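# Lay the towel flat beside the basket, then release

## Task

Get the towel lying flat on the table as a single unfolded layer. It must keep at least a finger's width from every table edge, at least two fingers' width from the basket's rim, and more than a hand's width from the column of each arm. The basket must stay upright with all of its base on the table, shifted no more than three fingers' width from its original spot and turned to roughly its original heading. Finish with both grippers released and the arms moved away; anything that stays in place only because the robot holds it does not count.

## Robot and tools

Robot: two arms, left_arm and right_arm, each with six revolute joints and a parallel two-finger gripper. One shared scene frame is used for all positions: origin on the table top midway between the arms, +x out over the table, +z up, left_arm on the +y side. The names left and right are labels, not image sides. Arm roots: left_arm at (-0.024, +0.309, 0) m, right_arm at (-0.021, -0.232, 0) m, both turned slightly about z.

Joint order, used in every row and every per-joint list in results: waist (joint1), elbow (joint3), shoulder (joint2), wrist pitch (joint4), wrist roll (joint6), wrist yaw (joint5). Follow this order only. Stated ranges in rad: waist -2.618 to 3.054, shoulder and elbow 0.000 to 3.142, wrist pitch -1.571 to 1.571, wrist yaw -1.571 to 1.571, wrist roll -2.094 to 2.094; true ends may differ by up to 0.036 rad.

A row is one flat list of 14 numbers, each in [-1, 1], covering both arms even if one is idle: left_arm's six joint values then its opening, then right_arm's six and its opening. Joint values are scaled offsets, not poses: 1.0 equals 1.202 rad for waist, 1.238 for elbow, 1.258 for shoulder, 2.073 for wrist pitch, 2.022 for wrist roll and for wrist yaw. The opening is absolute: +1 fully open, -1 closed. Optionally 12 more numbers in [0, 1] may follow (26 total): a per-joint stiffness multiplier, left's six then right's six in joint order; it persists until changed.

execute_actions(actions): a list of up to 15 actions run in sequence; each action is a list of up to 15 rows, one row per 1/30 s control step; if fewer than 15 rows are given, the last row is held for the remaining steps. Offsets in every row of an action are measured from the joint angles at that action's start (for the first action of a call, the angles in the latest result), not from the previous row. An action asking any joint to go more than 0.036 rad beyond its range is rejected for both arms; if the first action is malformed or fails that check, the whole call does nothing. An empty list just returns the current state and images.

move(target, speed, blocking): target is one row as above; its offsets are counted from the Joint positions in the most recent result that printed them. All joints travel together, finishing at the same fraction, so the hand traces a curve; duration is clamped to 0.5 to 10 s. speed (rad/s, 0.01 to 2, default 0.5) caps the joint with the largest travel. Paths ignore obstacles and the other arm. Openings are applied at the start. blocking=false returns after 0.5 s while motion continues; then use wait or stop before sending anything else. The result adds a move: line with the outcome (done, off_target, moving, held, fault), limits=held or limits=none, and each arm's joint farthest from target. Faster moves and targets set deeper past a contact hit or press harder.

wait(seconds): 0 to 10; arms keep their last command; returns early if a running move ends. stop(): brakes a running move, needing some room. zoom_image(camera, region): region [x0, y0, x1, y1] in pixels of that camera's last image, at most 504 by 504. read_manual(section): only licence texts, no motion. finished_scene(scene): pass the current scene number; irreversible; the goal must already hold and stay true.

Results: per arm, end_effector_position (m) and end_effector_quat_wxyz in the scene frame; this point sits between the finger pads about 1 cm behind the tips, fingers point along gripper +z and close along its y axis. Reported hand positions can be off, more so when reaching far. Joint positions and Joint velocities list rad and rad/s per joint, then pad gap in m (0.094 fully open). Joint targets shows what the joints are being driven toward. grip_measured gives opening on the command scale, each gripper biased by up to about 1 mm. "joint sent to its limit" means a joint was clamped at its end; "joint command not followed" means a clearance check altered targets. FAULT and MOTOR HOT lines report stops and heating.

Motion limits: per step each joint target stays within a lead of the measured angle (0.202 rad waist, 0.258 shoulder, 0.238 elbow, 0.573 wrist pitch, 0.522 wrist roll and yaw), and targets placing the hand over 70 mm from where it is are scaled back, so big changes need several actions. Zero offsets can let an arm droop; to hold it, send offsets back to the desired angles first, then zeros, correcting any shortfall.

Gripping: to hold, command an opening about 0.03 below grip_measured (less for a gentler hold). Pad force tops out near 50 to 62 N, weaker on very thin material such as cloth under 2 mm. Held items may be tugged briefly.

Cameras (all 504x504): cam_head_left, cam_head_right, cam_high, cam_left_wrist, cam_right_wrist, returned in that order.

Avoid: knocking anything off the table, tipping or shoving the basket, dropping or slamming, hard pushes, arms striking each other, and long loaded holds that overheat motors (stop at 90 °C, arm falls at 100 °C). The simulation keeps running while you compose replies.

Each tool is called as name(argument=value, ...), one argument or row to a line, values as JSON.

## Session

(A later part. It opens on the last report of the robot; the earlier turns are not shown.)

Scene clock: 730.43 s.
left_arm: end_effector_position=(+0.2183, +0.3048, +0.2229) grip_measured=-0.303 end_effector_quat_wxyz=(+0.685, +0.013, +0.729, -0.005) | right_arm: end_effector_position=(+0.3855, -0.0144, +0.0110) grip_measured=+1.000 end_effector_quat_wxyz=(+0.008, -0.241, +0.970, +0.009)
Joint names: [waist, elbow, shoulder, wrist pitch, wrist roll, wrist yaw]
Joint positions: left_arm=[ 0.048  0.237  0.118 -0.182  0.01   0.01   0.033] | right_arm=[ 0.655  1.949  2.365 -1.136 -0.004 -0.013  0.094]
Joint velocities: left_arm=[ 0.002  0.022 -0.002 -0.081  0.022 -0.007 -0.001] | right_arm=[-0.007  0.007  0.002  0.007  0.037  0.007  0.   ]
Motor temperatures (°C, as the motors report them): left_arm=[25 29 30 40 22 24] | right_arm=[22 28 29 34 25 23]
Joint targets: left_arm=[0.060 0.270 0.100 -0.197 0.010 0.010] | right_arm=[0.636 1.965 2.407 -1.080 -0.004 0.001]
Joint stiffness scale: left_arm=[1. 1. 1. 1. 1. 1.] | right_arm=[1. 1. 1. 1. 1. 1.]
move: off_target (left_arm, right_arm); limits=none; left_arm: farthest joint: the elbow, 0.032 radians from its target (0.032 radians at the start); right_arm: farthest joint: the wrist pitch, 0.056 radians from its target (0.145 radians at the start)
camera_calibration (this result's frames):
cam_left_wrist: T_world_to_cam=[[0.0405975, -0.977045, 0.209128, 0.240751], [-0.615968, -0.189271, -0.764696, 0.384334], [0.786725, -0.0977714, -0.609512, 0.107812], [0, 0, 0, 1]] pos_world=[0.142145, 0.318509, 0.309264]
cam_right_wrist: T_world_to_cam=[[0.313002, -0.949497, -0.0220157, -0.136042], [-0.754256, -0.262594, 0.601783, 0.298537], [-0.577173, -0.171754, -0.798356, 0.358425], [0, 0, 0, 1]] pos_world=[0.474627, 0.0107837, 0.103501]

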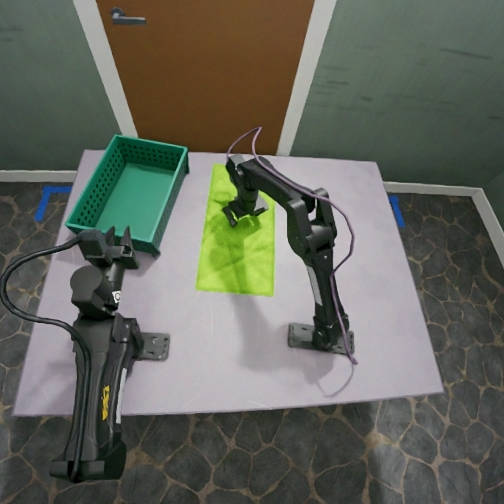

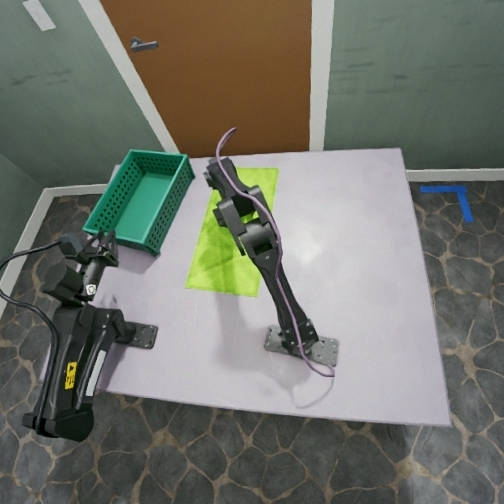

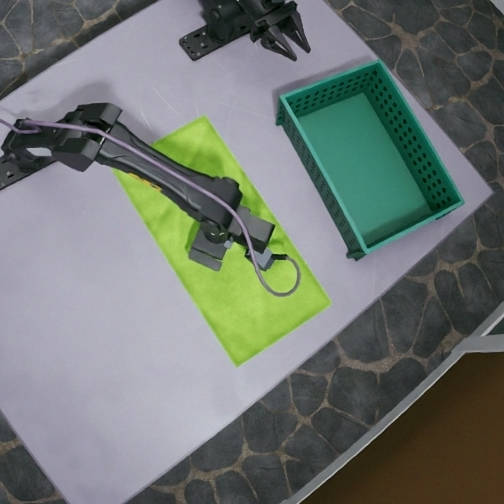

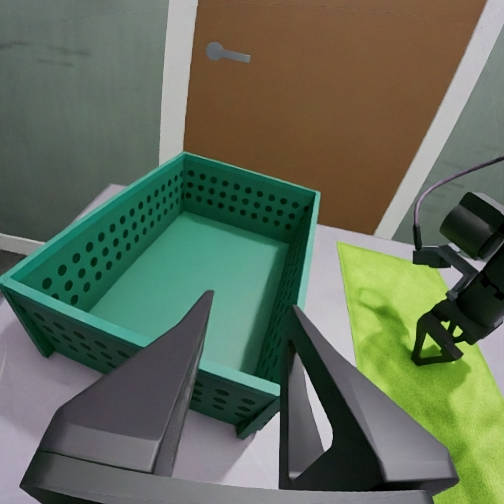

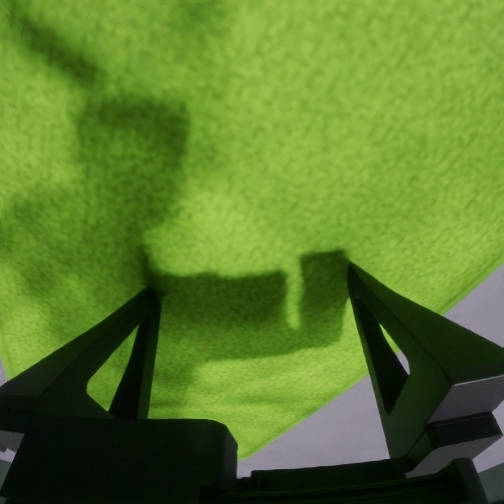

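zoom_image(
  camera="cam_high",
  region=[220, 230, 400, 400],
)

Region (220, 230, 400, 400) of cam_high's 504x504 image, scaled by 2.800, with more detail than that image has.

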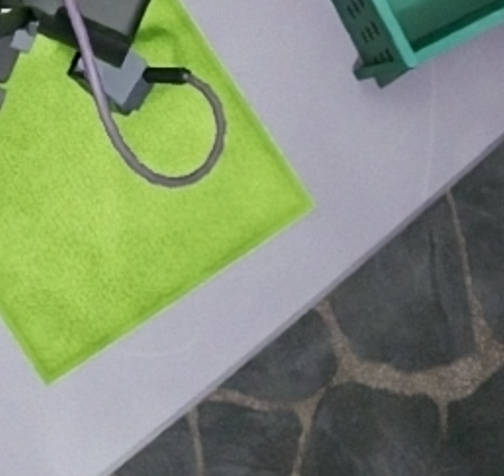

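move(
  target=[0.01,0.026,-0.014,-0.007,0,0,-0.3, -0.15,-0.55,-0.97,0.1,0,0.004,1],
  speed=0.9,
)

move(
  target=[0.01,0.026,-0.014,-0.007,0,0,-0.3, -0.35,-0.75,-0.75,0.25,0,0,0],
  speed=0.9,
)

Scene clock: 744.30 s.
left_arm: end_effector_position=(+0.2183, +0.3048, +0.2229) grip_measured=-0.303 end_effector_quat_wxyz=(+0.685, +0.013, +0.729, -0.005) | right_arm: end_effector_position=(+0.2783, -0.1302, +0.2639) grip_measured=+1.000 end_effector_quat_wxyz=(+0.353, -0.151, +0.921, +0.062)
Joint names: [waist, elbow, shoulder, wrist pitch, wrist roll, wrist yaw]
Joint positions: left_arm=[ 0.048  0.237  0.118 -0.182  0.01   0.01   0.033] | right_arm=[ 0.488  1.275  1.157 -0.956 -0.004 -0.013  0.094]
Joint velocities: left_arm=[ 0.002 -0.012 -0.007 -0.081  0.051 -0.022  0.   ] | right_arm=[-0.002  0.002 -0.007 -0.066 -0.022  0.051  0.   ]
Motor temperatures (°C, as the motors report them): left_arm=[25 29 30 40 22 24] | right_arm=[22 28 30 34 25 23]
Joint targets: left_arm=[0.060 0.270 0.100 -0.197 0.010 0.010] | right_arm=[0.475 1.268 1.145 -0.928 -0.004 -0.006]
Joint stiffness scale: left_arm=[1. 1. 1. 1. 1. 1.] | right_arm=[1. 1. 1. 1. 1. 1.]
move: off_target (left_arm, right_arm); limits=none; left_arm: farthest joint: the elbow, 0.032 radians from its target (0.032 radians at the start); right_arm: farthest joint: the wrist pitch, 0.027 radians from its target (0.207 radians at the start)
camera_calibration (this result's frames):
cam_left_wrist: T_world_to_cam=[[0.0405975, -0.977045, 0.209128, 0.240751], [-0.615968, -0.189271, -0.764696, 0.384334], [0.786725, -0.0977714, -0.609512, 0.107812], [0, 0, 0, 1]] pos_world=[0.142145, 0.318509, 0.309264]
cam_right_wrist: T_world_to_cam=[[0.202231, -0.971482, -0.123795, -0.152066], [-0.978681, -0.195846, -0.0618682, 0.281383], [0.0358591, 0.133668, -0.990377, 0.398331], [0, 0, 0, 1]] pos_world=[0.291853, -0.145865, 0.393082]

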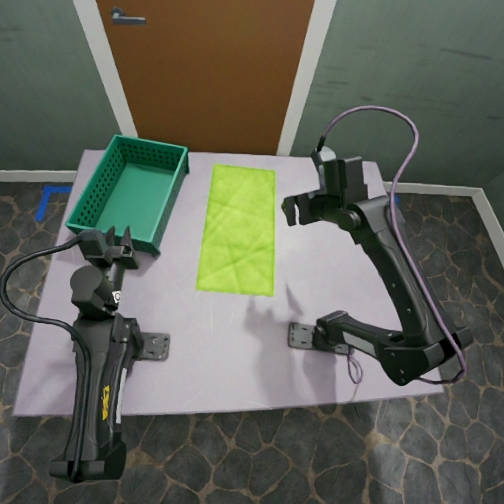

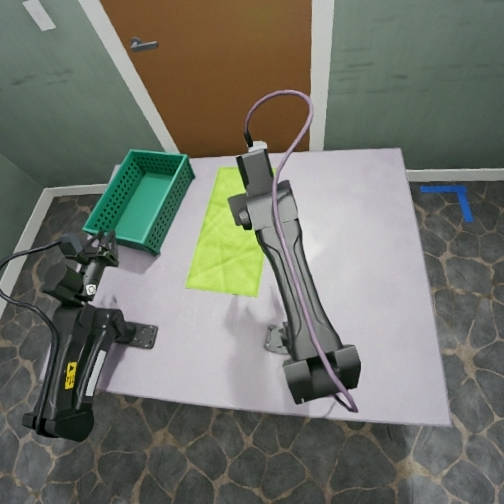

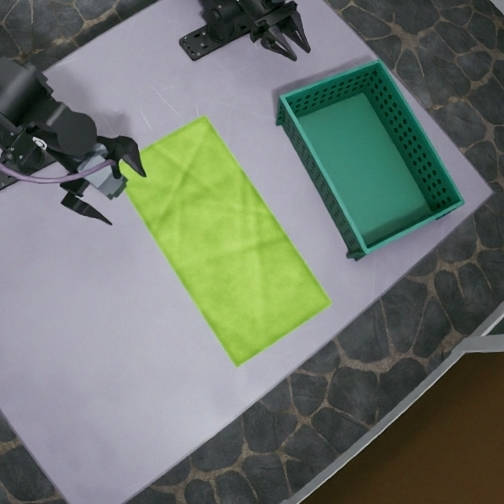

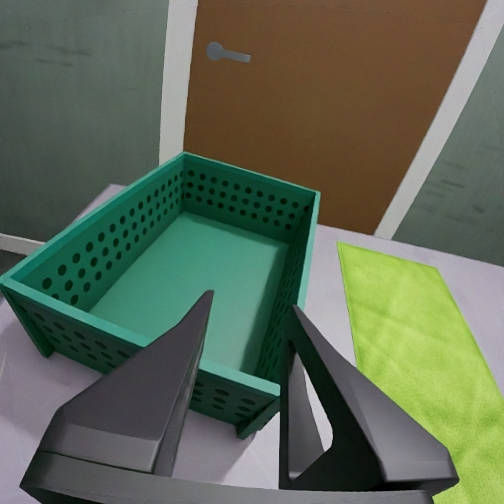

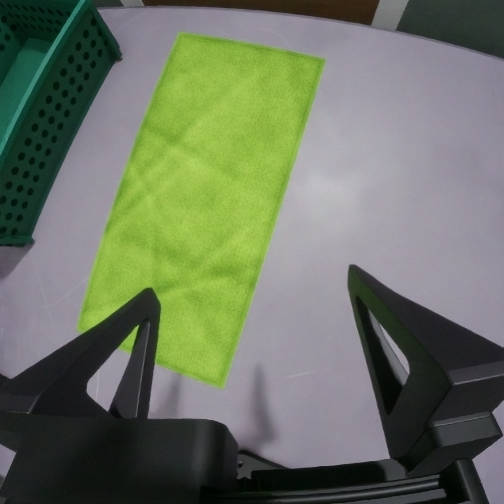

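Scene clock: 746.20 s.
left_arm: end_effector_position=(+0.2183, +0.3048, +0.2229) grip_measured=-0.303 end_effector_quat_wxyz=(+0.685, +0.013, +0.729, -0.005) | right_arm: end_effector_position=(+0.2114, -0.2495, +0.1814) grip_measured=+0.002 end_effector_quat_wxyz=(+0.571, +0.032, +0.820, -0.022)
Joint names: [waist, elbow, shoulder, wrist pitch, wrist roll, wrist yaw]
Joint positions: left_arm=[ 0.048  0.237  0.118 -0.182  0.01   0.01   0.033] | right_arm=[ 0.081  0.348  0.237 -0.465 -0.004 -0.014  0.047]
Joint velocities: left_arm=[ 0.002  0.002  0.002  0.022 -0.037 -0.037 -0.   ] | right_arm=[-0.007 -0.022 -0.007  0.037 -0.007 -0.051 -0.   ]
Motor temperatures (°C, as the motors report them): left_arm=[25 29 30 40 22 24] | right_arm=[22 28 29 35 25 23]
Joint targets: left_arm=[0.060 0.270 0.100 -0.197 0.010 0.010] | right_arm=[0.067 0.346 0.214 -0.438 -0.004 -0.013]
Joint stiffness scale: left_arm=[1. 1. 1. 1. 1. 1.] | right_arm=[1. 1. 1. 1. 1. 1.]
move: off_target (left_arm, right_arm); limits=none; left_arm: farthest joint: the elbow, 0.032 radians from its target (0.032 radians at the start); right_arm: farthest joint: the wrist pitch, 0.027 radians from its target (0.518 radians at the start)
camera_calibration (this result's frames):
cam_left_wrist: T_world_to_cam=[[0.0405975, -0.977045, 0.209128, 0.240751], [-0.615968, -0.189271, -0.764696, 0.384334], [0.786725, -0.0977714, -0.609512, 0.107812], [0, 0, 0, 1]] pos_world=[0.142145, 0.318509, 0.309264]
cam_right_wrist: T_world_to_cam=[[-0.128412, -0.978555, -0.161063, -0.189791], [-0.833638, 0.194479, -0.516939, 0.336708], [0.537176, 0.0678873, -0.840734, 0.185423], [0, 0, 0, 1]] pos_world=[0.156716, -0.263792, 0.29938]

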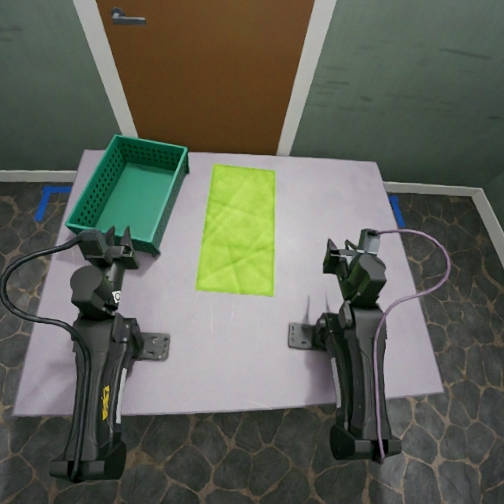

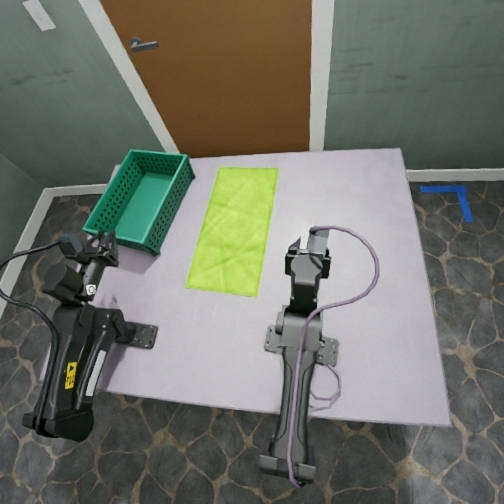

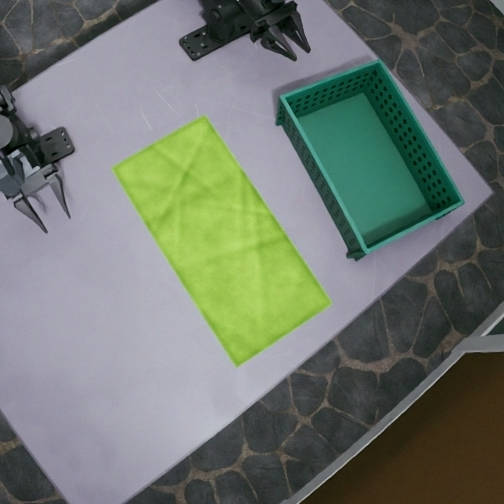

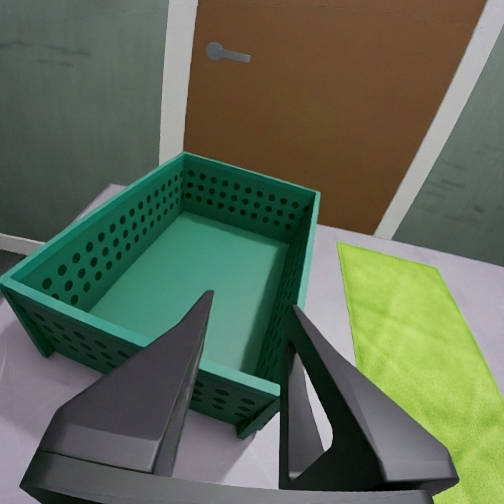

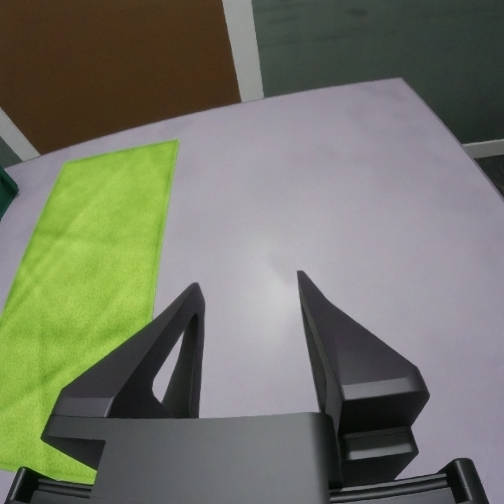

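finished_scene(
  scene=2,
)

The scene is finished: the task was done.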